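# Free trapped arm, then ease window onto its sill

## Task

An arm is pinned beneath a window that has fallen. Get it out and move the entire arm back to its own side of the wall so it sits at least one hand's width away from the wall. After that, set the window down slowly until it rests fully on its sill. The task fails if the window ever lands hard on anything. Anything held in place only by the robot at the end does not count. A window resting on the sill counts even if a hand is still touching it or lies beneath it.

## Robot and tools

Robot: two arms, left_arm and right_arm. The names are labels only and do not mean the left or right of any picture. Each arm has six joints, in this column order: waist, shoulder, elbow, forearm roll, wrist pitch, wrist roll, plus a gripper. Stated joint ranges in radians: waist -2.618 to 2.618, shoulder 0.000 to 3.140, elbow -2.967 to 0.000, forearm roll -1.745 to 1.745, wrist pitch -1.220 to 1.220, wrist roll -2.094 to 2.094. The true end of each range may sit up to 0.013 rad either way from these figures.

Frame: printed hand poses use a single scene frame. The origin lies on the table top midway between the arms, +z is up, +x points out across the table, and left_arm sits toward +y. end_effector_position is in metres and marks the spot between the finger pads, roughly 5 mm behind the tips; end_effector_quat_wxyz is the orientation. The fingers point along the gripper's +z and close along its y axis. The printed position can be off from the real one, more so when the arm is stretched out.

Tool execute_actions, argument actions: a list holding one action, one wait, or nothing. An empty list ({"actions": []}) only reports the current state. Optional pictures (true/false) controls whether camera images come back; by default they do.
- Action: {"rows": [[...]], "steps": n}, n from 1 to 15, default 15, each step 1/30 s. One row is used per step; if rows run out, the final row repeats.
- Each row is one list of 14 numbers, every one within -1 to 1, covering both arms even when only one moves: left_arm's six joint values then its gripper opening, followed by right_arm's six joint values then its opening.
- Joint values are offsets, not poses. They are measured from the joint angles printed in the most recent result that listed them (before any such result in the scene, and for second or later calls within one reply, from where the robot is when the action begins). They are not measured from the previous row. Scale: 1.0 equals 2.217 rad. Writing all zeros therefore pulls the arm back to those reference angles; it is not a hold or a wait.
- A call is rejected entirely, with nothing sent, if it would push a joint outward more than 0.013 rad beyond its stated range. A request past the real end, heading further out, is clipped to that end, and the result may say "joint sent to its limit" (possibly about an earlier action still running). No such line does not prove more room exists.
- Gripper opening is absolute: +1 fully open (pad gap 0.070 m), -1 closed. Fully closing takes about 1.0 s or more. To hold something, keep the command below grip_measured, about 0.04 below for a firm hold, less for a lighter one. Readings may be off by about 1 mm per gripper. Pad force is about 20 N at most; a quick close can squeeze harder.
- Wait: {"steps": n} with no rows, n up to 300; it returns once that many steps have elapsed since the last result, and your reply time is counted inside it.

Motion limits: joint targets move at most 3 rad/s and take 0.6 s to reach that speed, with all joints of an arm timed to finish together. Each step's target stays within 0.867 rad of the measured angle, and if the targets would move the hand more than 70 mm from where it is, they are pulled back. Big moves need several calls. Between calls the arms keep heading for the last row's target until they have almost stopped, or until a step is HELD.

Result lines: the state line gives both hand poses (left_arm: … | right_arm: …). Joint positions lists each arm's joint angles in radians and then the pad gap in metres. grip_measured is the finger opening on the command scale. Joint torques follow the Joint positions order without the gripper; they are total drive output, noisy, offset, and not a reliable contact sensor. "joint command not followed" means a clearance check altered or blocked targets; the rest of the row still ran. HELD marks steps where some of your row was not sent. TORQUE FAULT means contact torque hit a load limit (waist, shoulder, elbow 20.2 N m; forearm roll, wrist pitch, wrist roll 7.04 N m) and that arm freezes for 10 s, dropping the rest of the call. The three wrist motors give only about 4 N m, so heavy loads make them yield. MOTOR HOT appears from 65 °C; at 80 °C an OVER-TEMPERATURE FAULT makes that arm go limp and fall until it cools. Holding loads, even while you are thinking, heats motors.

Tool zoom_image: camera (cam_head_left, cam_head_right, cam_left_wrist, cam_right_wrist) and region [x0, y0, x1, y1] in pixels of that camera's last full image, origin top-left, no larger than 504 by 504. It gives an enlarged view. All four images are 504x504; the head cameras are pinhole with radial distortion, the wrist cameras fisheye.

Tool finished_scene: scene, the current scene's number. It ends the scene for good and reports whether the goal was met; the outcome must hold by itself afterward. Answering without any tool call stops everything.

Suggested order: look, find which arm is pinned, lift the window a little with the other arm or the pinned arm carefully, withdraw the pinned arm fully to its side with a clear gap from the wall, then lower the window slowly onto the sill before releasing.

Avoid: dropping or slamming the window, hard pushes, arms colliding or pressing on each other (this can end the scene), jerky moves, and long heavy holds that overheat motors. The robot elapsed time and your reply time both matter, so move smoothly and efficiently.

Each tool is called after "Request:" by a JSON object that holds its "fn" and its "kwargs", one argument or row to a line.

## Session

Request:
{"fn": "execute_actions", "kwargs": {
  "actions": []
}}

Scene clock: 0.00 s of 4375.00 s.
left_arm: end_effector_position=(+0.4214, +0.0511, +0.2485) grip_measured=+0.99 end_effector_quat_wxyz=(+0.685, +0.274, +0.652, -0.176) | right_arm: end_effector_position=(+0.3076, -0.3478, +0.1802) grip_measured=+1.00 end_effector_quat_wxyz=(+0.342, +0.017, +0.939, -0.000)
Joint positions: left_arm=[-0.706  1.605 -0.764  0.109 -0.757  0.067  0.069] | right_arm=[ 0.002  1.034 -0.718  0.011  0.644  0.     0.07 ]
Joint torques (N m, as the arm reports them, + toward a larger angle): no reading

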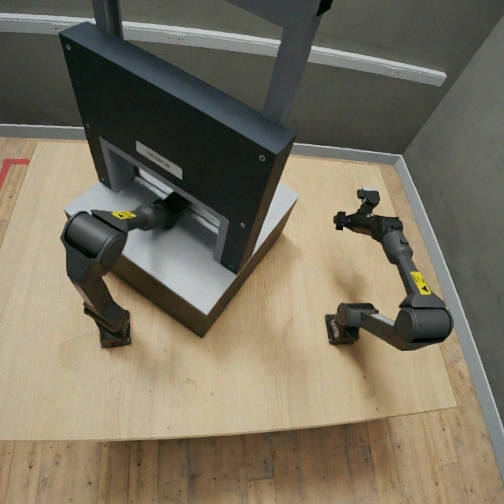

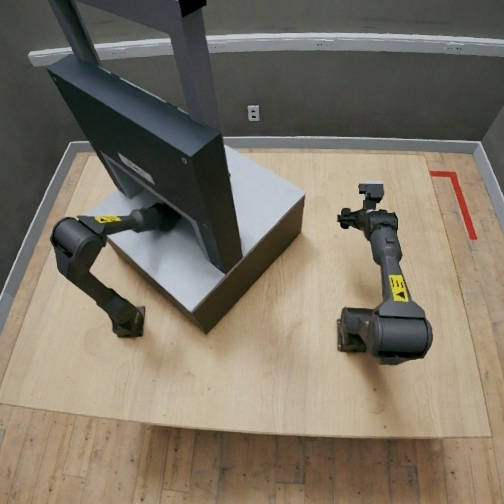

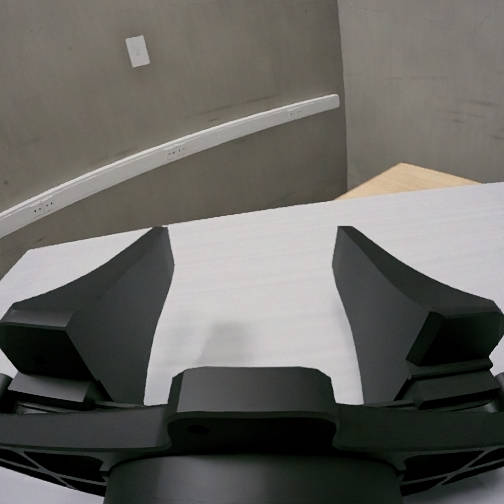

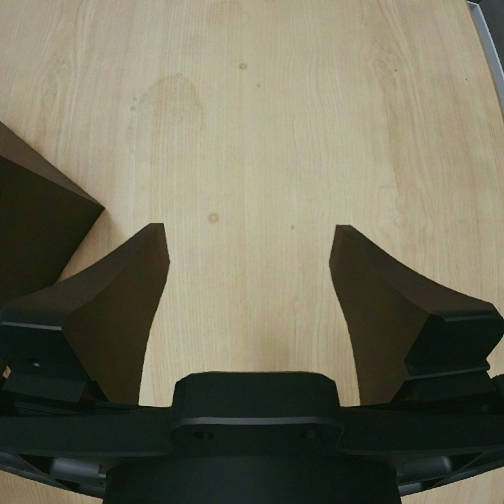

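Request:
{"fn": "execute_actions", "kwargs": {
  "actions": [
    {"rows": [[0, 0, 0, 0, 0, 0, 1.0, 0.09, 0.41, -0.4556, 0.7316, -0.2003, -0.7724, -1.0]], "steps": 15}
  ],
  "pictures": false
}}

Request:
{"fn": "execute_actions", "kwargs": {
  "actions": [
    {"steps": 12}
  ],
  "pictures": false
}}

Scene clock: 33.50 s of 4375.00 s.
left_arm: end_effector_position=(+0.4214, +0.0511, +0.2485) grip_measured=+0.99 end_effector_quat_wxyz=(+0.685, +0.274, +0.652, -0.176) | right_arm: end_effector_position=(+0.4478, -0.2741, +0.2563) grip_measured=+0.03 end_effector_quat_wxyz=(+0.459, -0.083, +0.879, +0.093)
Joint positions: left_arm=[-0.706  1.604 -0.764  0.109 -0.756  0.067  0.069] | right_arm=[ 0.086  1.418 -1.134  0.465  0.455 -0.454  0.036]
Joint torques (N m, as the arm reports them, + toward a larger angle): left_arm=[ 0.99 -6.96 -7.5  -0.41 -1.57  0.08] | right_arm=[ 0.8  -6.39 -4.82  0.67 -0.7  -0.09]
Steps of this call (steps 1 to 90: nothing new was sent; then 30.00 s passed at rest; steps 91 to 105: all 15 steps of this action). Readings (joint positions):
91: left_arm=[-0.706 1.604 -0.764 0.109 -0.756 0.067] | right_arm=[0.002 1.034 -0.719 0.011 0.644 -0.000]
92: left_arm=[-0.706 1.604 -0.764 0.109 -0.756 0.067] | right_arm=[0.003 1.040 -0.724 0.017 0.642 -0.006]
94: left_arm=[-0.706 1.604 -0.764 0.109 -0.756 0.067] | right_arm=[0.010 1.070 -0.754 0.049 0.627 -0.038]
98: left_arm=[-0.706 1.604 -0.764 0.109 -0.756 0.067] | right_arm=[0.037 1.194 -0.882 0.177 0.563 -0.165]
105: the state above

Scene clock: 33.90 s of 4375.00 s.
left_arm: end_effector_position=(+0.4214, +0.0511, +0.2486) grip_measured=+0.99 end_effector_quat_wxyz=(+0.685, +0.274, +0.651, -0.176) | right_arm: end_effector_position=(+0.5571, -0.2141, +0.3190) grip_measured=-0.77 end_effector_quat_wxyz=(+0.590, -0.145, +0.783, +0.135)
Joint positions: left_arm=[-0.706  1.604 -0.764  0.109 -0.757  0.067  0.069] | right_arm=[ 0.157  1.739 -1.498  1.143  0.299 -1.162  0.008]
Joint torques (N m, as the arm reports them, + toward a larger angle): left_arm=[ 1.   -6.76 -7.51 -0.4  -1.6   0.08] | right_arm=[ 1.49 -9.33 -5.56  0.79 -0.38 -0.1 ]
Steps of this call (steps 1 to 12: the robot went on to your last target). Readings (joint positions):
1: left_arm=[-0.706 1.604 -0.764 0.109 -0.756 0.067] | right_arm=[0.093 1.447 -1.167 0.511 0.441 -0.500]
2: left_arm=[-0.706 1.604 -0.764 0.109 -0.756 0.067] | right_arm=[0.099 1.476 -1.200 0.560 0.427 -0.549]
4: left_arm=[-0.706 1.604 -0.764 0.109 -0.757 0.067] | right_arm=[0.111 1.532 -1.263 0.662 0.400 -0.651]
8: left_arm=[-0.706 1.604 -0.764 0.109 -0.757 0.067] | right_arm=[0.134 1.636 -1.381 0.894 0.349 -0.884]
12: the state above

Request:
{"fn": "execute_actions", "kwargs": {
  "actions": [
    {"rows": [[0, 0, 0, 0, 0, 0, 1.0, 0.1547, 0.092, -0.1037, 0.221, 0.3699, -0.2483, -1.0]], "steps": 15}
  ],
  "pictures": false
}}

Request:
{"fn": "execute_actions", "kwargs": {
  "actions": [
    {"steps": 22}
  ]
}}

Scene clock: 38.30 s of 4375.00 s.
left_arm: end_effector_position=(+0.4214, +0.0511, +0.2485) grip_measured=+0.99 end_effector_quat_wxyz=(+0.685, +0.274, +0.651, -0.176) | right_arm: end_effector_position=(+0.5277, -0.0416, +0.3476) grip_measured=-0.98 end_effector_quat_wxyz=(+0.611, -0.338, +0.647, +0.307)
Joint positions: left_arm=[-0.706  1.604 -0.764  0.109 -0.757  0.067  0.069] | right_arm=[ 0.344  1.943 -1.728  1.633  0.634 -1.712  0.001]
Joint torques (N m, as the arm reports them, + toward a larger angle): left_arm=[ 0.98 -6.09 -7.43 -0.37 -1.41  0.08] | right_arm=[  0.95 -13.61  -4.69   0.94   0.35   0.02]
Steps of this call (steps 1 to 30: the robot went on to your last target; steps 31 to 90: nothing new was sent; then 0.90 s passed at rest; steps 91 to 105: all 15 steps of this action). Readings (joint positions):
91: left_arm=[-0.706 1.604 -0.764 0.109 -0.757 0.067] | right_arm=[0.202 1.943 -1.728 1.633 0.201 -1.712]
92: left_arm=[-0.706 1.604 -0.764 0.109 -0.757 0.067] | right_arm=[0.203 1.943 -1.728 1.633 0.205 -1.712]
94: left_arm=[-0.706 1.604 -0.764 0.109 -0.757 0.067] | right_arm=[0.212 1.943 -1.728 1.633 0.236 -1.712]
98: left_arm=[-0.706 1.604 -0.764 0.109 -0.757 0.067] | right_arm=[0.256 1.943 -1.728 1.633 0.366 -1.712]
105: the state above

Scene clock: 39.03 s of 4375.00 s.
left_arm: end_effector_position=(+0.4214, +0.0511, +0.2485) grip_measured=+0.99 end_effector_quat_wxyz=(+0.685, +0.274, +0.652, -0.176) | right_arm: end_effector_position=(+0.3720, +0.0571, +0.3622) grip_measured=-0.98 end_effector_quat_wxyz=(+0.497, -0.503, +0.497, +0.503)
Joint positions: left_arm=[-0.706  1.604 -0.764  0.109 -0.757  0.067  0.069] | right_arm=[ 0.501  1.942 -1.728  1.633  1.119 -1.712  0.001]
Joint torques (N m, as the arm reports them, + toward a larger angle): left_arm=[ 0.99 -6.33 -7.44 -0.37 -1.35  0.08] | right_arm=[ -0.4  -12.64  -3.6    1.28   0.06   0.04]
Steps of this call (steps 1 to 22: the robot went on to your last target). Readings (joint positions):
1: left_arm=[-0.706 1.604 -0.764 0.109 -0.757 0.067] | right_arm=[0.356 1.943 -1.728 1.633 0.673 -1.712]
2: left_arm=[-0.706 1.604 -0.764 0.109 -0.757 0.067] | right_arm=[0.369 1.943 -1.728 1.633 0.711 -1.712]
4: left_arm=[-0.706 1.604 -0.764 0.109 -0.757 0.067] | right_arm=[0.394 1.943 -1.728 1.633 0.789 -1.712]
8: left_arm=[-0.706 1.604 -0.764 0.109 -0.757 0.067] | right_arm=[0.445 1.943 -1.728 1.633 0.947 -1.712]
22: the state above

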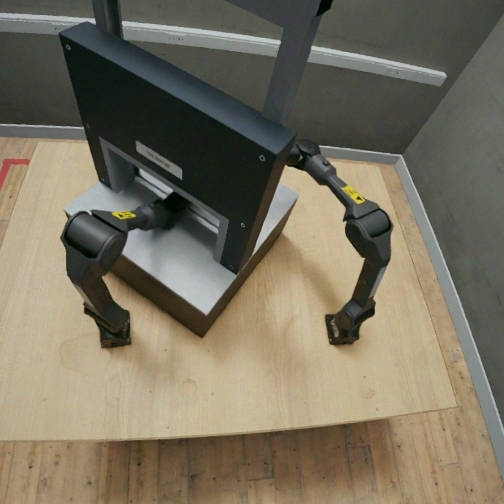

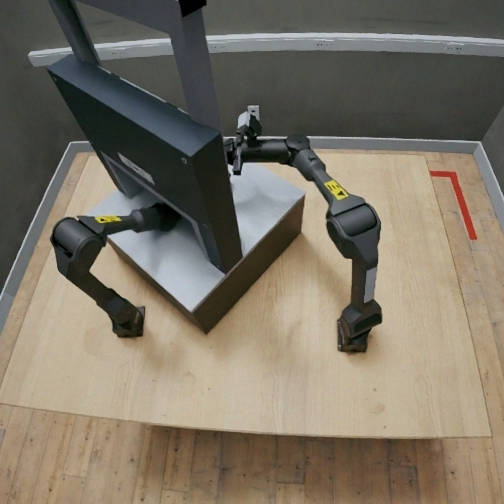

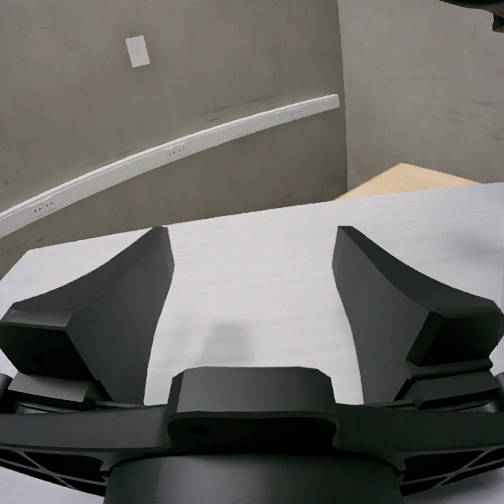

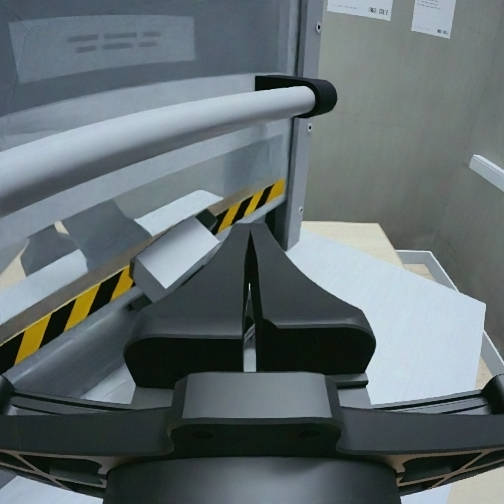

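Request:
{"fn": "execute_actions", "kwargs": {
  "actions": [
    {"rows": [[0, 0, 0, 0, 0, 0, 1.0, 0.058, 0, 0, 0, 0, 0, -1.0]], "steps": 15}
  ]
}}

Scene clock: 59.90 s of 4375.00 s.
left_arm: end_effector_position=(+0.4214, +0.0511, +0.2485) grip_measured=+0.99 end_effector_quat_wxyz=(+0.685, +0.274, +0.652, -0.176) | right_arm: end_effector_position=(+0.3178, +0.0982, +0.3617) grip_measured=-0.98 end_effector_quat_wxyz=(-0.463, +0.535, -0.463, -0.534)
Joint positions: left_arm=[-0.706  1.604 -0.764  0.109 -0.757  0.067  0.069] | right_arm=[ 0.63   1.943 -1.728  1.632  1.12  -1.712  0.001]
Joint torques (N m, as the arm reports them, + toward a larger angle): left_arm=[ 1.   -6.98 -7.44 -0.38 -1.49  0.08] | right_arm=[ -0.77 -12.03  -3.3    1.17   0.05   0.1 ]
Steps of this call (steps 1 to 15: the robot went on to your last target; steps 16 to 90: nothing new was sent; then 17.37 s passed at rest; steps 91 to 105: all 15 steps of this action). Readings (joint positions):
91: left_arm=[-0.706 1.604 -0.764 0.109 -0.757 0.067] | right_arm=[0.500 1.943 -1.728 1.633 1.119 -1.712]
92: left_arm=[-0.706 1.604 -0.764 0.109 -0.757 0.067] | right_arm=[0.505 1.943 -1.728 1.633 1.119 -1.712]
94: left_arm=[-0.706 1.604 -0.764 0.109 -0.757 0.067] | right_arm=[0.534 1.943 -1.728 1.633 1.119 -1.712]
98: left_arm=[-0.706 1.604 -0.764 0.109 -0.757 0.067] | right_arm=[0.623 1.943 -1.728 1.632 1.120 -1.712]
105: the state above

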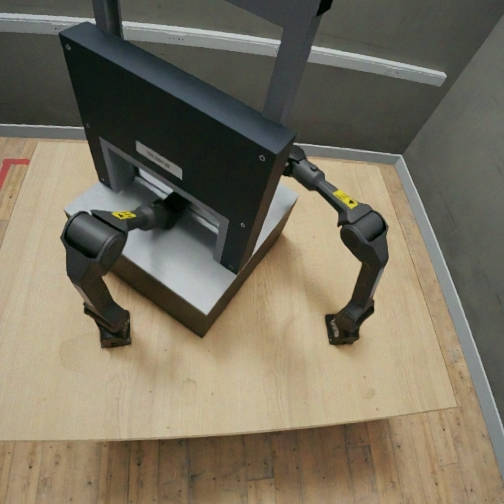

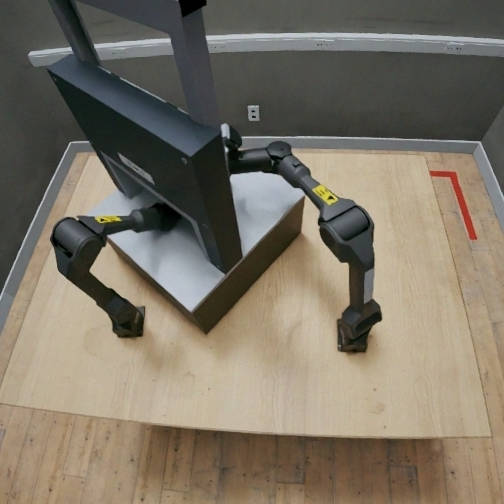

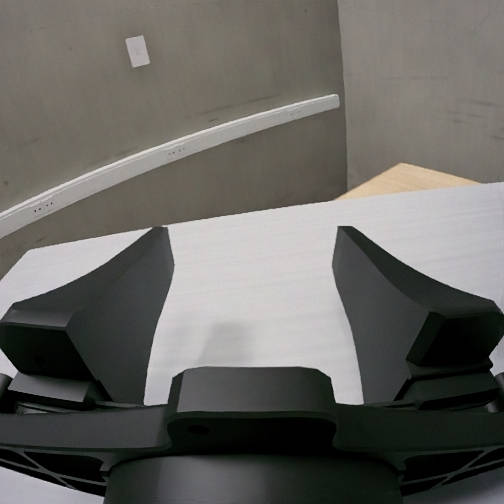

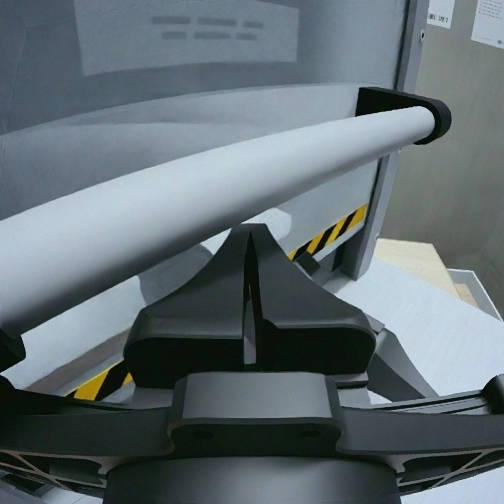

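Request:
{"fn": "execute_actions", "kwargs": {
  "actions": []
}}

Scene clock: 76.40 s of 4375.00 s.
left_arm: end_effector_position=(+0.4214, +0.0511, +0.2486) grip_measured=+0.99 end_effector_quat_wxyz=(+0.685, +0.274, +0.651, -0.176) | right_arm: end_effector_position=(+0.3181, +0.0980, +0.3622) grip_measured=-0.98 end_effector_quat_wxyz=(-0.463, +0.534, -0.463, -0.534)
Joint positions: left_arm=[-0.706  1.604 -0.764  0.109 -0.757  0.067  0.069] | right_arm=[ 0.629  1.942 -1.728  1.633  1.119 -1.712  0.001]
Joint torques (N m, as the arm reports them, + toward a larger angle): left_arm=[ 1.   -6.17 -7.44 -0.37 -1.58  0.08] | right_arm=[ -0.57 -13.1   -4.67   1.37   0.03   0.1 ]
Steps of this call (steps 1 to 15: the robot went on to your last target; steps 16 to 90: nothing new was sent; then 13.50 s passed at rest). Readings (joint positions):
1: left_arm=[-0.706 1.604 -0.764 0.109 -0.757 0.067] | right_arm=[0.629 1.943 -1.728 1.632 1.120 -1.712]
2: left_arm=[-0.706 1.604 -0.764 0.109 -0.757 0.067] | right_arm=[0.629 1.943 -1.728 1.632 1.119 -1.712]
4: left_arm=[-0.706 1.604 -0.764 0.109 -0.757 0.067] | right_arm=[0.629 1.943 -1.728 1.632 1.119 -1.712]
8: left_arm=[-0.706 1.604 -0.764 0.109 -0.757 0.067] | right_arm=[0.629 1.943 -1.728 1.632 1.119 -1.712]
90: the state above
All arms were judged still, so your last target was given up. Only a new action makes them travel on or press farther. Fingers that are still opening or closing keep moving.

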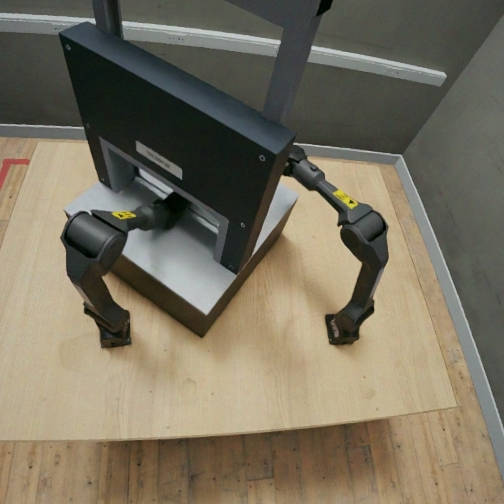

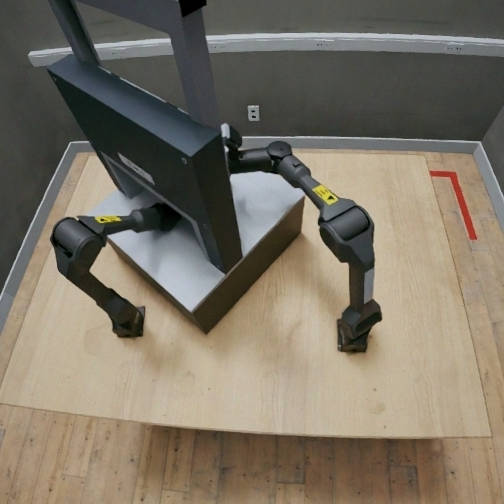

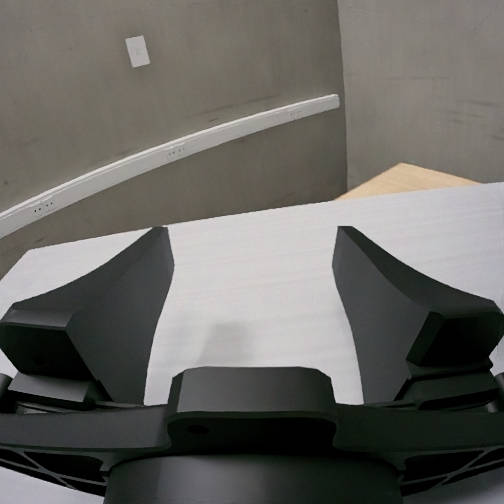

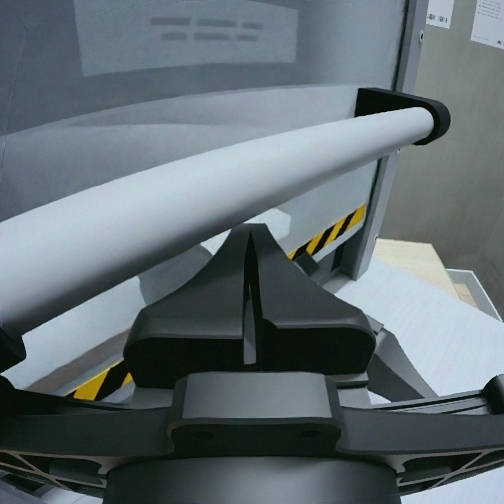

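Request:
{"fn": "execute_actions", "kwargs": {
  "actions": [
    {"rows": [[0,0,0,0,0,0,1, 0.0135,0,0,0,0,0,-1]], "steps": 15}
  ]
}}

Scene clock: 78.73 s of 4375.00 s.
left_arm: end_effector_position=(+0.4214, +0.0511, +0.2485) grip_measured=+0.99 end_effector_quat_wxyz=(+0.685, +0.274, +0.651, -0.176) | right_arm: end_effector_position=(+0.3048, +0.1066, +0.3623) grip_measured=-0.98 end_effector_quat_wxyz=(-0.455, +0.541, -0.455, -0.541)
Joint positions: left_arm=[-0.706  1.604 -0.764  0.109 -0.757  0.067  0.069] | right_arm=[ 0.659  1.942 -1.728  1.633  1.118 -1.712  0.001]
Joint torques (N m, as the arm reports them, + toward a larger angle): left_arm=[ 0.99 -6.05 -7.44 -0.37 -1.5   0.08] | right_arm=[ -0.8  -12.79  -4.61   1.22   0.36   0.1 ]
Steps of this call (steps 1 to 55: nothing new was sent; steps 56 to 70: all 15 steps of this action). Readings (joint positions):
56: left_arm=[-0.706 1.604 -0.764 0.109 -0.757 0.067] | right_arm=[0.630 1.942 -1.728 1.633 1.119 -1.712]
57: left_arm=[-0.706 1.604 -0.764 0.109 -0.757 0.067] | right_arm=[0.634 1.942 -1.728 1.633 1.118 -1.712]
59: left_arm=[-0.706 1.604 -0.764 0.109 -0.757 0.067] | right_arm=[0.655 1.942 -1.728 1.633 1.118 -1.712]
63: left_arm=[-0.706 1.604 -0.764 0.109 -0.757 0.067] | right_arm=[0.660 1.942 -1.728 1.633 1.118 -1.712]
70: the state above

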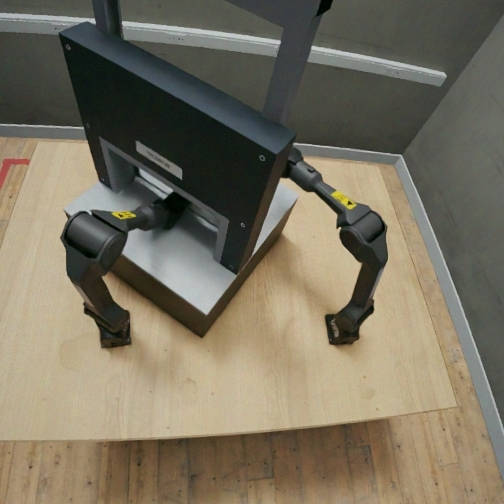

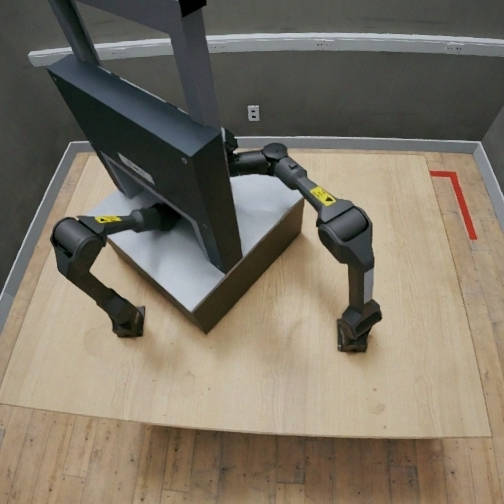

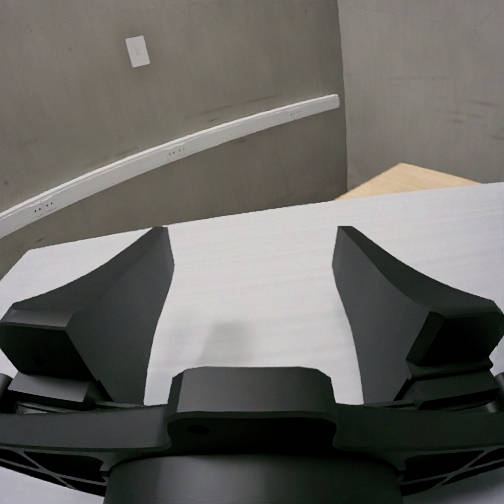

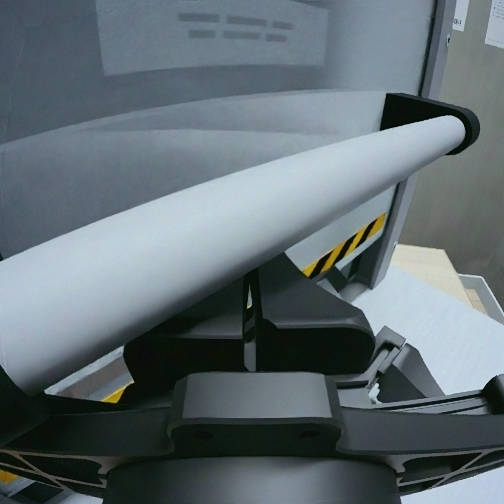

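Request:
{"fn": "execute_actions", "kwargs": {
  "actions": [
    {"rows": [[0,0,0,0,0,0,1, 0,0.0003,-0.009,-0.0043,-0.0002,0.0097,-1],[0,0,0,0,0,0,1, 0,0.0003,-0.009,-0.0043,-0.0002,0.0097,-1],[0,0,0,0,0,0,1, 0,0.0003,-0.009,-0.0043,-0.0002,0.0097,-1],[0,0,0,0,0,0,1, 0,0.0005,-0.018,-0.0086,-0.0004,0.0195,-1],[0,0,0,0,0,0,1, 0,0.0005,-0.018,-0.0086,-0.0004,0.0195,-1],[0,0,0,0,0,0,1, 0,0.0005,-0.018,-0.0086,-0.0004,0.0195,-1],[0,0,0,0,0,0,1, 0,0.0008,-0.0269,-0.0129,-0.0006,0.0292,-1]], "steps": 15}
  ],
  "pictures": false
}}

Scene clock: 90.00 s of 4375.00 s.
left_arm: end_effector_position=(+0.4216, +0.0511, +0.2512) grip_measured=+0.99 end_effector_quat_wxyz=(+0.687, +0.273, +0.649, -0.177) | right_arm: end_effector_position=(+0.3063, +0.1075, +0.3726) grip_measured=-0.97 end_effector_quat_wxyz=(-0.452, +0.541, -0.458, -0.541)
Joint positions: left_arm=[-0.706  1.602 -0.767  0.108 -0.758  0.067  0.069] | right_arm=[ 0.659  1.95  -1.786  1.602  1.117 -1.647  0.001]
Joint torques (N m, as the arm reports them, + toward a larger angle): left_arm=[ 0.99 -3.07 -3.37  0.   -0.79  0.08] | right_arm=[  0.89 -21.45  -8.6    4.35  -0.24   0.32]
Steps of this call (steps 1 to 15: the robot went on to your last target; steps 16 to 90: nothing new was sent; then 7.77 s passed at rest; steps 91 to 105: all 15 steps of this action). Readings (joint positions):
91: left_arm=[-0.706 1.604 -0.764 0.109 -0.757 0.067] | right_arm=[0.659 1.942 -1.729 1.632 1.119 -1.712]
92: left_arm=[-0.706 1.604 -0.764 0.109 -0.757 0.067] | right_arm=[0.659 1.943 -1.735 1.629 1.119 -1.706]
94: left_arm=[-0.706 1.604 -0.765 0.109 -0.758 0.067] | right_arm=[0.659 1.945 -1.749 1.618 1.119 -1.689]
98: left_arm=[-0.706 1.602 -0.769 0.108 -0.760 0.067] | right_arm=[0.659 1.950 -1.773 1.601 1.120 -1.660]
105: the state above

Request:
{"fn": "execute_actions", "kwargs": {
  "actions": [
    {"rows": [[0,0,0,0,0,0,1,0,-0.0031,-0.0022,0.0004,0,0.0015,-1],[0,0,0,0,0,0,1,0,-0.0028,-0.0057,-0.0011,0,0.0051,-1],[0,0,0,0,0,0,1,0,-0.0023,-0.0116,-0.0038,-0.0001,0.0112,-1],[0,0,0,0,0,0,1,0,-0.0017,-0.018,-0.0067,-0.0002,0.0178,-1],[0,0,0,0,0,0,1,0,-0.0011,-0.0255,-0.0101,-0.0003,0.0255,-1],[0,0,0,0,0,0,1,0,-0.0005,-0.0329,-0.0135,-0.0003,0.0331,-1],[0,0,0,0,0,0,1,0,0.0001,-0.0393,-0.0164,-0.0004,0.0397,-1],[0,0,0,0,0,0,1,0,0.0006,-0.0453,-0.0191,-0.0005,0.0458,-1],[0,0,0,0,0,0,1,0,0.0009,-0.0487,-0.0206,-0.0005,0.0494,-1],[0,0,0,0,0,0,1,0,0.001,-0.0502,-0.0213,-0.0005,0.0509,-1]], "steps": 15}
  ],
  "pictures": false
}}

Scene clock: 120.07 s of 4375.00 s.
left_arm: end_effector_position=(+0.4215, +0.0511, +0.2510) grip_measured=+0.99 end_effector_quat_wxyz=(+0.687, +0.273, +0.650, -0.177) | right_arm: end_effector_position=(+0.3040, +0.1063, +0.4035) grip_measured=-0.98 end_effector_quat_wxyz=(-0.456, +0.542, -0.452, -0.542)
Joint positions: left_arm=[-0.706  1.602 -0.767  0.109 -0.758  0.067  0.069] | right_arm=[ 0.659  1.949 -1.901  1.555  1.119 -1.534  0.001]
Joint torques (N m, as the arm reports them, + toward a larger angle): left_arm=[ 1.   -4.54 -4.36 -0.22 -0.9   0.08] | right_arm=[  4.72 -22.08  -6.17   3.59   0.86   0.04]
Steps of this call (steps 1 to 15: the robot went on to your last target; steps 16 to 90: nothing new was sent; then 26.57 s passed at rest; steps 91 to 105: all 15 steps of this action). Readings (joint positions):
91: left_arm=[-0.706 1.604 -0.764 0.109 -0.757 0.067] | right_arm=[0.659 1.944 -1.789 1.604 1.117 -1.647]
92: left_arm=[-0.706 1.603 -0.765 0.109 -0.757 0.067] | right_arm=[0.659 1.944 -1.792 1.602 1.117 -1.643]
94: left_arm=[-0.706 1.603 -0.765 0.109 -0.757 0.067] | right_arm=[0.659 1.945 -1.810 1.593 1.117 -1.624]
98: left_arm=[-0.706 1.603 -0.766 0.109 -0.758 0.067] | right_arm=[0.659 1.948 -1.868 1.568 1.117 -1.565]
105: the state above

Request:
{"fn": "execute_actions", "kwargs": {
  "actions": [
    {"rows": [[0,0,0,0,0,0,1,-0.0001,0.0003,-0.0017,-0.0007,0,0.0016,-1],[0,0,0,0,0,0,1,-0.0003,0.0013,-0.0064,-0.0026,0,0.0058,-1],[0,0,0,0,0,0,1,-0.0007,0.0027,-0.0134,-0.0054,0,0.0122,-1],[0,0,0,0,0,0,1,-0.0012,0.0045,-0.0222,-0.009,0.0001,0.0203,-1],[0,0,0,0,0,0,1,-0.0017,0.0065,-0.0323,-0.013,0.0002,0.0294,-1],[0,0,0,0,0,0,1,-0.0023,0.0087,-0.043,-0.0174,0.0002,0.0391,-1],[0,0,0,0,0,0,1,-0.0028,0.0109,-0.0536,-0.0217,0.0002,0.0488,-1],[0,0,0,0,0,0,1,-0.0033,0.0129,-0.0637,-0.0257,0.0003,0.0579,-1],[0,0,0,0,0,0,1,-0.0038,0.0147,-0.0725,-0.0293,0.0003,0.066,-1],[0,0,0,0,0,0,1,-0.0042,0.0161,-0.0795,-0.0321,0.0004,0.0724,-1],[0,0,0,0,0,0,1,-0.0044,0.0171,-0.0842,-0.034,0.0004,0.0766,-1],[0,0,0,0,0,0,1,-0.0045,0.0174,-0.0859,-0.0347,0.0004,0.0782,-1]], "steps": 15}
  ],
  "pictures": false
}}

Scene clock: 134.93 s of 4375.00 s.
left_arm: end_effector_position=(+0.4216, +0.0511, +0.2512) grip_measured=+0.99 end_effector_quat_wxyz=(+0.687, +0.273, +0.649, -0.177) | right_arm: end_effector_position=(+0.3113, +0.1052, +0.4352) grip_measured=-0.97 end_effector_quat_wxyz=(-0.459, +0.538, -0.458, -0.538)
Joint positions: left_arm=[-0.706  1.602 -0.767  0.108 -0.758  0.067  0.069] | right_arm=[ 0.65   1.989 -2.093  1.479  1.119 -1.359  0.001]
Joint torques (N m, as the arm reports them, + toward a larger angle): left_arm=[ 0.98 -4.21 -4.04  0.03 -0.87  0.08] | right_arm=[ -1.43 -19.98  -6.67   3.85  -0.69   0.23]
Steps of this call (steps 1 to 15: the robot went on to your last target; steps 16 to 90: nothing new was sent; then 11.37 s passed at rest; steps 91 to 105: all 15 steps of this action). Readings (joint positions):
91: left_arm=[-0.706 1.602 -0.767 0.108 -0.758 0.067] | right_arm=[0.659 1.952 -1.897 1.555 1.116 -1.534]
92: left_arm=[-0.706 1.602 -0.767 0.108 -0.758 0.067] | right_arm=[0.659 1.953 -1.901 1.553 1.117 -1.530]
94: left_arm=[-0.706 1.602 -0.767 0.108 -0.758 0.067] | right_arm=[0.658 1.956 -1.923 1.542 1.120 -1.509]
98: left_arm=[-0.706 1.602 -0.767 0.108 -0.758 0.067] | right_arm=[0.656 1.971 -2.000 1.514 1.120 -1.441]
105: the state above

Request:
{"fn": "execute_actions", "kwargs": {
  "actions": [
    {"rows": [[0,0,0,0,0,0,1,0,0.0004,-0.0016,-0.0006,0.0001,0.0012,-1],[0,0,0,0,0,0,1,0,0.0016,-0.0059,-0.0021,0.0003,0.0045,-1],[0,0,0,0,0,0,1,0,0.0033,-0.0125,-0.0044,0.0006,0.0095,-1],[0,0,0,0,0,0,1,0,0.0055,-0.0208,-0.0073,0.001,0.0157,-1],[0,0,0,0,0,0,1,0,0.008,-0.0302,-0.0106,0.0014,0.0228,-1],[0,0,0,0,0,0,1,0,0.0106,-0.0402,-0.0141,0.0019,0.0303,-1],[0,0,0,0,0,0,1,0,0.0132,-0.0501,-0.0175,0.0023,0.0378,-1],[0,0,0,0,0,0,1,0,0.0157,-0.0595,-0.0208,0.0027,0.0449,-1],[0,0,0,0,0,0,1,0,0.0179,-0.0678,-0.0237,0.0031,0.0511,-1],[0,0,0,0,0,0,1,0,0.0196,-0.0744,-0.026,0.0034,0.0561,-1],[0,0,0,0,0,0,1,0,0.0208,-0.0787,-0.0275,0.0036,0.0594,-1],[0,0,0,0,0,0,1,0,0.0212,-0.0803,-0.0281,0.0037,0.0606,-1]], "steps": 15}
  ]
}}

Scene clock: 146.50 s of 4375.00 s.
left_arm: end_effector_position=(+0.4215, +0.0511, +0.2510) grip_measured=+0.99 end_effector_quat_wxyz=(+0.687, +0.273, +0.650, -0.177) | right_arm: end_effector_position=(+0.3122, +0.1049, +0.4611) grip_measured=-0.97 end_effector_quat_wxyz=(-0.466, +0.538, -0.456, -0.535)
Joint positions: left_arm=[-0.706  1.602 -0.767  0.109 -0.758  0.067  0.069] | right_arm=[ 0.65   2.034 -2.273  1.417  1.128 -1.224  0.001]
Joint torques (N m, as the arm reports them, + toward a larger angle): left_arm=[ 0.97 -3.83 -3.46 -0.01 -0.8   0.08] | right_arm=[  1.04 -18.22  -6.16   3.48  -1.18   0.26]
Steps of this call (steps 1 to 15: the robot went on to your last target; steps 16 to 90: nothing new was sent; then 8.07 s passed at rest; steps 91 to 105: all 15 steps of this action). Readings (joint positions):
91: left_arm=[-0.706 1.602 -0.767 0.109 -0.758 0.067] | right_arm=[0.649 1.988 -2.091 1.478 1.120 -1.360]
92: left_arm=[-0.706 1.602 -0.767 0.109 -0.758 0.067] | right_arm=[0.649 1.989 -2.095 1.476 1.121 -1.357]
94: left_arm=[-0.706 1.602 -0.767 0.109 -0.758 0.067] | right_arm=[0.649 1.995 -2.115 1.467 1.125 -1.341]
98: left_arm=[-0.706 1.602 -0.767 0.109 -0.758 0.067] | right_arm=[0.649 2.012 -2.188 1.445 1.126 -1.287]
105: the state above

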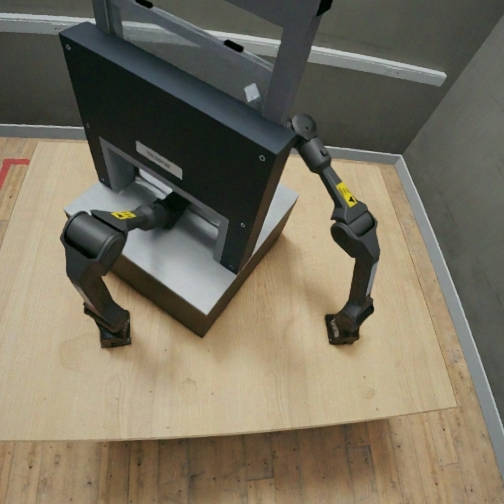

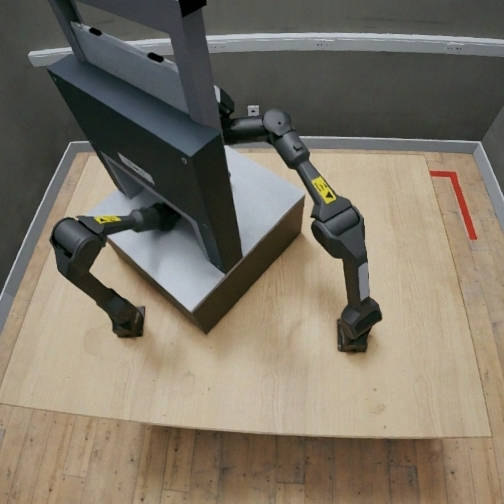

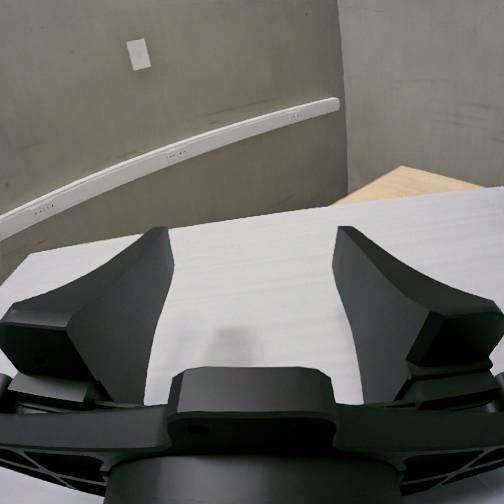

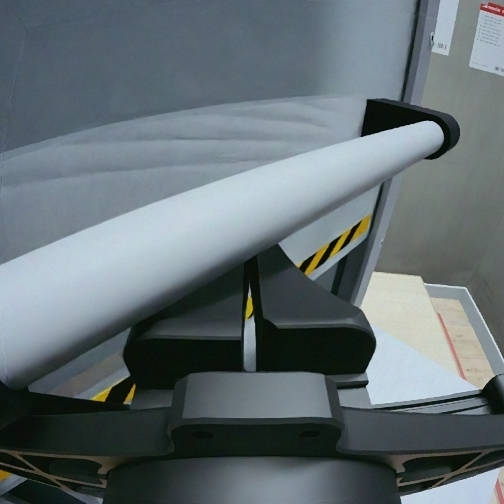

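Request:
{"fn": "execute_actions", "kwargs": {
  "actions": [
    {"rows": [[0,-0.1034,0.1129,0,-0.0049,0,1,0,0,0,0,0,0,-1]], "steps": 15}
  ],
  "pictures": false
}}

Scene clock: 150.47 s of 4375.00 s.
left_arm: end_effector_position=(+0.3637, +0.0885, +0.2481) grip_measured=+0.99 end_effector_quat_wxyz=(+0.683, +0.274, +0.653, -0.177) | right_arm: end_effector_position=(+0.3129, +0.1054, +0.4596) grip_measured=-0.98 end_effector_quat_wxyz=(-0.465, +0.538, -0.457, -0.535)
Joint positions: left_arm=[-0.706  1.371 -0.515  0.108 -0.769  0.067  0.069] | right_arm=[ 0.65   2.035 -2.272  1.416  1.128 -1.224  0.001]
Joint torques (N m, as the arm reports them, + toward a larger angle): left_arm=[ 0.99 -2.15 -4.23 -0.01 -0.91  0.08] | right_arm=[  2.33 -20.19  -7.63   3.71  -0.63   0.49]
Steps of this call (steps 1 to 15: the robot went on to your last target; steps 16 to 90: nothing new was sent; then 0.47 s passed at rest; steps 91 to 105: all 15 steps of this action). Readings (joint positions):
91: left_arm=[-0.706 1.601 -0.766 0.108 -0.758 0.067] | right_arm=[0.650 2.035 -2.271 1.416 1.128 -1.225]
92: left_arm=[-0.706 1.595 -0.762 0.108 -0.758 0.067] | right_arm=[0.650 2.035 -2.271 1.416 1.128 -1.225]
94: left_arm=[-0.706 1.567 -0.731 0.108 -0.760 0.067] | right_arm=[0.650 2.035 -2.271 1.416 1.128 -1.224]
98: left_arm=[-0.706 1.452 -0.604 0.108 -0.765 0.067] | right_arm=[0.650 2.035 -2.271 1.416 1.128 -1.224]
105: the state above

Request:
{"fn": "execute_actions", "kwargs": {
  "actions": [
    {"rows": [[0,-0.1346,0.0941,0,0.0406,0,1,0,0,0,0,0,0,-1]], "steps": 15}
  ],
  "pictures": false
}}

Request:
{"fn": "execute_actions", "kwargs": {
  "actions": [
    {"rows": [[0,-0.1895,0.0624,0,0.1269,0,1,0,0,0,0,0,0,-1]], "steps": 15}
  ]
}}

Scene clock: 154.03 s of 4375.00 s.
left_arm: end_effector_position=(+0.3061, +0.1277, +0.2482) grip_measured=+0.99 end_effector_quat_wxyz=(+0.685, +0.274, +0.653, -0.172) | right_arm: end_effector_position=(+0.3123, +0.1048, +0.4611) grip_measured=-0.98 end_effector_quat_wxyz=(-0.466, +0.538, -0.456, -0.535)
Joint positions: left_arm=[-0.706  1.071 -0.305  0.109 -0.678  0.067  0.069] | right_arm=[ 0.649  2.034 -2.273  1.417  1.129 -1.224  0.001]
Joint torques (N m, as the arm reports them, + toward a larger angle): left_arm=[ 0.99 -0.38 -4.11  0.05 -0.89  0.08] | right_arm=[  3.06 -23.57  -6.6    3.88   0.14   0.14]
Steps of this call (steps 1 to 15: the robot went on to your last target; steps 16 to 92: nothing new was sent; steps 93 to 107: all 15 steps of this action). Readings (joint positions):
93: left_arm=[-0.706 1.372 -0.516 0.109 -0.769 0.067] | right_arm=[0.649 2.034 -2.273 1.417 1.128 -1.224]
94: left_arm=[-0.706 1.367 -0.513 0.109 -0.768 0.067] | right_arm=[0.649 2.034 -2.273 1.417 1.129 -1.224]
96: left_arm=[-0.706 1.337 -0.492 0.109 -0.758 0.067] | right_arm=[0.649 2.034 -2.273 1.417 1.129 -1.224]
100: left_arm=[-0.706 1.207 -0.400 0.109 -0.719 0.067] | right_arm=[0.649 2.034 -2.273 1.417 1.129 -1.224]
107: the state above

Scene clock: 154.53 s of 4375.00 s.
left_arm: end_effector_position=(+0.2537, +0.1684, +0.2481) grip_measured=+0.99 end_effector_quat_wxyz=(+0.688, +0.271, +0.654, -0.158) | right_arm: end_effector_position=(+0.3123, +0.1047, +0.4612) grip_measured=-0.98 end_effector_quat_wxyz=(-0.466, +0.538, -0.456, -0.535)
Joint positions: left_arm=[-0.706  0.668 -0.172  0.109 -0.409  0.067  0.069] | right_arm=[ 0.649  2.033 -2.273  1.416  1.129 -1.224  0.001]
Joint torques (N m, as the arm reports them, + toward a larger angle): left_arm=[ 0.99  0.53 -4.36  0.03 -0.97  0.08] | right_arm=[  2.92 -24.27  -7.2    4.34   0.18   0.16]
Steps of this call (steps 1 to 15: all 15 steps of this action). Readings (joint positions):
1: left_arm=[-0.706 1.071 -0.305 0.109 -0.678 0.067] | right_arm=[0.649 2.033 -2.273 1.417 1.129 -1.224]
2: left_arm=[-0.706 1.066 -0.304 0.109 -0.674 0.067] | right_arm=[0.649 2.033 -2.273 1.416 1.129 -1.224]
4: left_arm=[-0.706 1.036 -0.295 0.109 -0.654 0.067] | right_arm=[0.649 2.033 -2.273 1.416 1.129 -1.224]
8: left_arm=[-0.706 0.906 -0.252 0.109 -0.567 0.067] | right_arm=[0.649 2.033 -2.273 1.416 1.129 -1.224]
15: the state above

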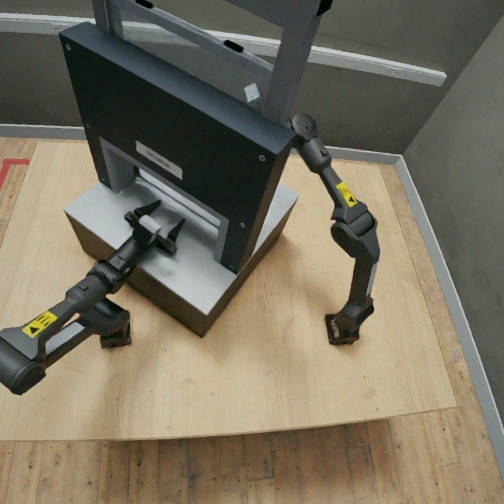

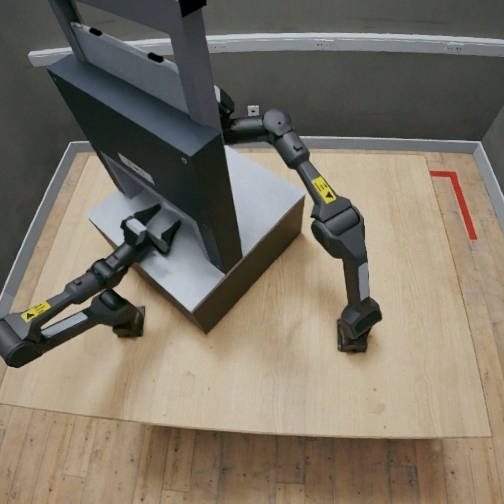

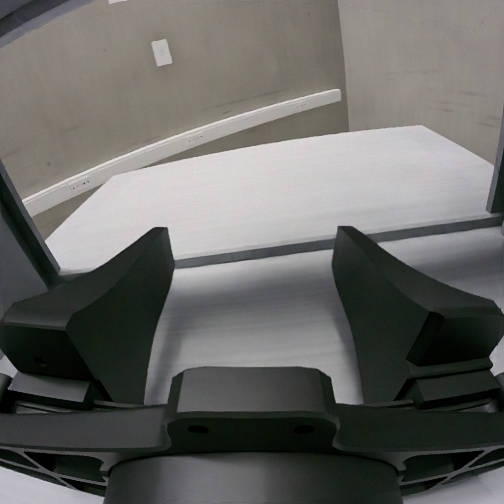

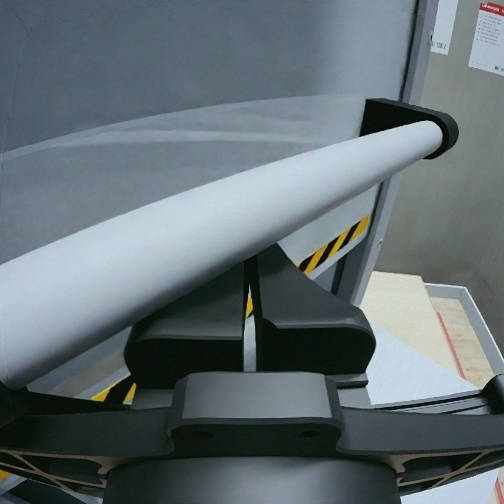

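Request:
{"fn": "execute_actions", "kwargs": {
  "actions": [
    {"rows": [[0,-0.2476,0.0059,0,0.2418,0,1,0,-0.0004,0.0016,0.0006,-0.0001,-0.0012,-1],[0,-0.2476,0.0059,0,0.2418,0,1,0,-0.0015,0.0061,0.0021,-0.0003,-0.0047,-1],[0,-0.2476,0.0059,0,0.2418,0,1,0,-0.0032,0.0129,0.0045,-0.0006,-0.01,-1],[0,-0.2476,0.0059,0,0.2418,0,1,0,-0.0054,0.0218,0.0076,-0.001,-0.0169,-1],[0,-0.2476,0.0059,0,0.2418,0,1,0,-0.0079,0.0323,0.0113,-0.0014,-0.025,-1],[0,-0.2476,0.0059,0,0.2418,0,1,0,-0.0108,0.0438,0.0153,-0.0019,-0.0339,-1],[0,-0.2476,0.0059,0,0.2418,0,1,0,-0.0138,0.056,0.0196,-0.0025,-0.0434,-1],[0,-0.2476,0.0059,0,0.2418,0,1,0,-0.0168,0.0685,0.0239,-0.003,-0.053,-1],[0,-0.2476,0.0059,0,0.2418,0,1,0,-0.0198,0.0807,0.0282,-0.0036,-0.0625,-1],[0,-0.2476,0.0059,0,0.2418,0,1,0,-0.0227,0.0922,0.0322,-0.0041,-0.0714,-1],[0,-0.2476,0.0059,0,0.2418,0,1,0,-0.0252,0.1027,0.0359,-0.0045,-0.0795,-1],[0,-0.2476,0.0059,0,0.2418,0,1,0,-0.0274,0.1116,0.039,-0.0049,-0.0864,-1],[0,-0.2476,0.0059,0,0.2418,0,1,0,-0.0291,0.1184,0.0414,-0.0052,-0.0917,-1],[0,-0.2476,0.0059,0,0.2418,0,1,0,-0.0302,0.1229,0.0429,-0.0054,-0.0952,-1],[0,-0.2476,0.0059,0,0.2418,0,1,0,-0.0306,0.1245,0.0435,-0.0055,-0.0964,-1]], "steps": 15}
  ],
  "pictures": false
}}

Request:
{"fn": "execute_actions", "kwargs": {
  "actions": [
    {"steps": 15}
  ],
  "pictures": false
}}

Scene clock: 186.80 s of 4375.00 s.
left_arm: end_effector_position=(+0.2068, +0.2121, +0.2503) grip_measured=+0.99 end_effector_quat_wxyz=(+0.694, +0.257, +0.659, -0.138) | right_arm: end_effector_position=(+0.3117, +0.1046, +0.4220) grip_measured=-0.98 end_effector_quat_wxyz=(-0.459, +0.537, -0.460, -0.538)
Joint positions: left_arm=[-0.706  0.18  -0.16   0.109  0.067  0.067  0.069] | right_arm=[ 0.649  1.971 -2.013  1.506  1.115 -1.424  0.001]
Joint torques (N m, as the arm reports them, + toward a larger angle): left_arm=[ 1.    1.7  -4.11  0.08 -1.02  0.08] | right_arm=[  4.45 -24.69  -7.47   3.88   0.84   0.28]
Steps of this call (steps 1 to 30: the robot went on to your last target; steps 31 to 90: nothing new was sent; then 28.77 s passed at rest; steps 91 to 105: all 15 steps of this action). Readings (joint positions):
91: left_arm=[-0.706 0.651 -0.167 0.109 -0.397 0.067] | right_arm=[0.649 2.034 -2.273 1.417 1.129 -1.224]
92: left_arm=[-0.706 0.645 -0.167 0.109 -0.391 0.067] | right_arm=[0.649 2.032 -2.270 1.419 1.128 -1.227]
94: left_arm=[-0.706 0.615 -0.167 0.109 -0.361 0.067] | right_arm=[0.649 2.026 -2.249 1.427 1.127 -1.244]
98: left_arm=[-0.706 0.485 -0.166 0.109 -0.232 0.067] | right_arm=[0.649 2.007 -2.172 1.453 1.125 -1.303]
105: the state above

Scene clock: 187.30 s of 4375.00 s.
left_arm: end_effector_position=(+0.2012, +0.2175, +0.2485) grip_measured=+0.99 end_effector_quat_wxyz=(+0.694, +0.255, +0.659, -0.136) | right_arm: end_effector_position=(+0.3112, +0.1044, +0.4190) grip_measured=-0.98 end_effector_quat_wxyz=(-0.458, +0.537, -0.460, -0.538)
Joint positions: left_arm=[-0.706  0.119 -0.159  0.109  0.127  0.067  0.069] | right_arm=[ 0.649  1.968 -1.996  1.512  1.115 -1.437  0.001]
Joint torques (N m, as the arm reports them, + toward a larger angle): left_arm=[ 1.    2.   -4.    0.08 -0.83  0.08] | right_arm=[  5.53 -27.51  -9.37   4.39   1.4    0.25]
Steps of this call (steps 1 to 15: the robot went on to your last target). Readings (joint positions):
1: left_arm=[-0.706 0.157 -0.160 0.109 0.090 0.067] | right_arm=[0.649 1.969 -2.001 1.510 1.114 -1.433]
2: left_arm=[-0.706 0.139 -0.159 0.109 0.108 0.067] | right_arm=[0.649 1.968 -1.995 1.512 1.114 -1.438]
4: left_arm=[-0.706 0.120 -0.159 0.109 0.127 0.067] | right_arm=[0.649 1.968 -1.995 1.512 1.114 -1.438]
8: left_arm=[-0.706 0.119 -0.159 0.109 0.127 0.067] | right_arm=[0.649 1.968 -1.995 1.512 1.114 -1.438]
15: the state above

Request:
{"fn": "execute_actions", "kwargs": {
  "actions": [
    {"rows": [[0.589,0,0,0,0,0,1,0,-0.0001,0.0011,0.0005,0,-0.0011,-1],[0.589,0,0,0,0,0,1,0,-0.0005,0.0042,0.0018,0,-0.0042,-1],[0.589,0,0,0,0,0,1,0,-0.0011,0.009,0.004,0.0001,-0.009,-1],[0.589,0,0,0,0,0,1,0,-0.0018,0.0151,0.0067,0.0001,-0.0152,-1],[0.589,0,0,0,0,0,1,0,-0.0027,0.0224,0.0099,0.0002,-0.0225,-1],[0.589,0,0,0,0,0,1,0,-0.0037,0.0304,0.0134,0.0002,-0.0305,-1],[0.589,0,0,0,0,0,1,0,-0.0047,0.0388,0.0171,0.0003,-0.039,-1],[0.589,0,0,0,0,0,1,0,-0.0058,0.0475,0.0209,0.0004,-0.0476,-1],[0.589,0,0,0,0,0,1,0,-0.0068,0.0559,0.0246,0.0005,-0.0561,-1],[0.589,0,0,0,0,0,1,0,-0.0078,0.0639,0.0281,0.0005,-0.0641,-1],[0.589,0,0,0,0,0,1,0,-0.0087,0.0712,0.0313,0.0006,-0.0714,-1],[0.589,0,0,0,0,0,1,0,-0.0094,0.0773,0.034,0.0006,-0.0776,-1],[0.589,0,0,0,0,0,1,0,-0.01,0.0821,0.0362,0.0007,-0.0824,-1],[0.589,0,0,0,0,0,1,0,-0.0104,0.0852,0.0375,0.0007,-0.0855,-1],[0.589,0,0,0,0,0,1,0,-0.0105,0.0863,0.038,0.0007,-0.0866,-1]], "steps": 15}
  ],
  "pictures": false
}}

Request:
{"fn": "execute_actions", "kwargs": {
  "actions": [
    {"steps": 30}
  ]
}}

Scene clock: 205.70 s of 4375.00 s.
left_arm: end_effector_position=(+0.2305, +0.3183, +0.2484) grip_measured=+0.99 end_effector_quat_wxyz=(+0.705, +0.064, +0.704, +0.059) | right_arm: end_effector_position=(+0.3083, +0.1043, +0.3817) grip_measured=-0.98 end_effector_quat_wxyz=(-0.457, +0.540, -0.456, -0.539)
Joint positions: left_arm=[-0.152  0.119 -0.159  0.109  0.127  0.067  0.069] | right_arm=[ 0.651  1.944 -1.809  1.594  1.118 -1.625  0.001]
Joint torques (N m, as the arm reports them, + toward a larger angle): left_arm=[ 1.4   1.92 -4.36  0.08 -0.81  0.08] | right_arm=[  4.61 -22.43  -7.46   3.59   0.53   0.4 ]
Steps of this call (steps 1 to 15: the robot went on to your last target; steps 16 to 90: nothing new was sent; then 14.90 s passed at rest; steps 91 to 105: all 15 steps of this action). Readings (joint positions):
91: left_arm=[-0.705 0.119 -0.159 0.109 0.127 0.067] | right_arm=[0.649 1.966 -1.997 1.513 1.116 -1.438]
92: left_arm=[-0.699 0.119 -0.159 0.109 0.127 0.067] | right_arm=[0.649 1.965 -1.995 1.515 1.116 -1.441]
94: left_arm=[-0.668 0.119 -0.159 0.109 0.127 0.067] | right_arm=[0.651 1.961 -1.981 1.524 1.117 -1.458]
98: left_arm=[-0.539 0.119 -0.159 0.109 0.127 0.067] | right_arm=[0.651 1.953 -1.921 1.548 1.118 -1.516]
105: the state above

Scene clock: 206.70 s of 4375.00 s.
left_arm: end_effector_position=(+0.1796, +0.4497, +0.2485) grip_measured=+0.99 end_effector_quat_wxyz=(+0.634, -0.198, +0.678, +0.313) | right_arm: end_effector_position=(+0.3089, +0.1042, +0.3809) grip_measured=-0.97 end_effector_quat_wxyz=(-0.458, +0.539, -0.457, -0.539)
Joint positions: left_arm=[ 0.6    0.119 -0.159  0.109  0.127  0.067  0.069] | right_arm=[ 0.65   1.944 -1.805  1.596  1.117 -1.629  0.001]
Joint torques (N m, as the arm reports them, + toward a larger angle): left_arm=[ 0.41  1.67 -4.46  0.08 -0.91  0.08] | right_arm=[  0.76 -20.44  -8.56   4.26  -0.26   0.55]
Steps of this call (steps 1 to 30: the robot went on to your last target). Readings (joint positions):
1: left_arm=[-0.094 0.119 -0.159 0.109 0.127 0.067] | right_arm=[0.651 1.944 -1.803 1.596 1.118 -1.631]
2: left_arm=[-0.037 0.119 -0.159 0.109 0.127 0.067] | right_arm=[0.651 1.944 -1.803 1.596 1.118 -1.631]
4: left_arm=[0.078 0.119 -0.159 0.109 0.127 0.067] | right_arm=[0.650 1.944 -1.803 1.595 1.118 -1.630]
8: left_arm=[0.307 0.119 -0.159 0.109 0.127 0.067] | right_arm=[0.650 1.944 -1.803 1.595 1.118 -1.630]
30: the state above

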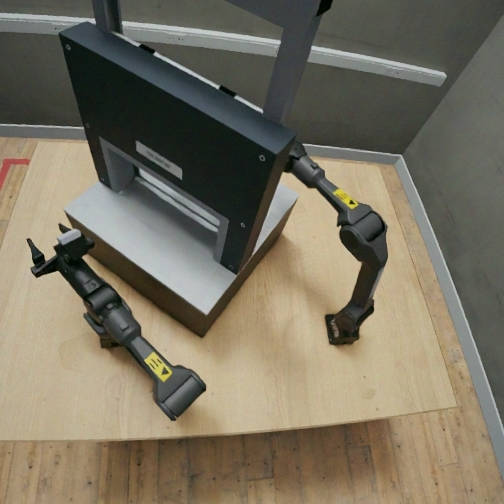

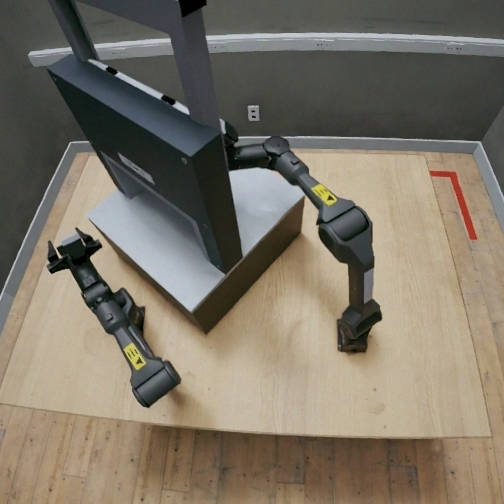

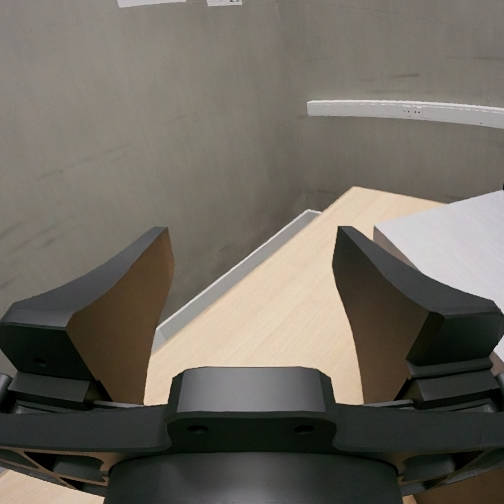

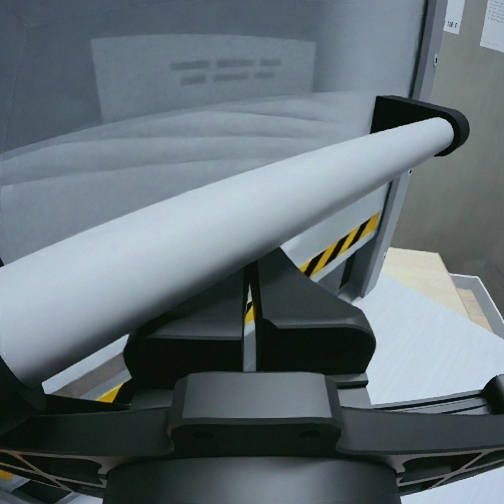

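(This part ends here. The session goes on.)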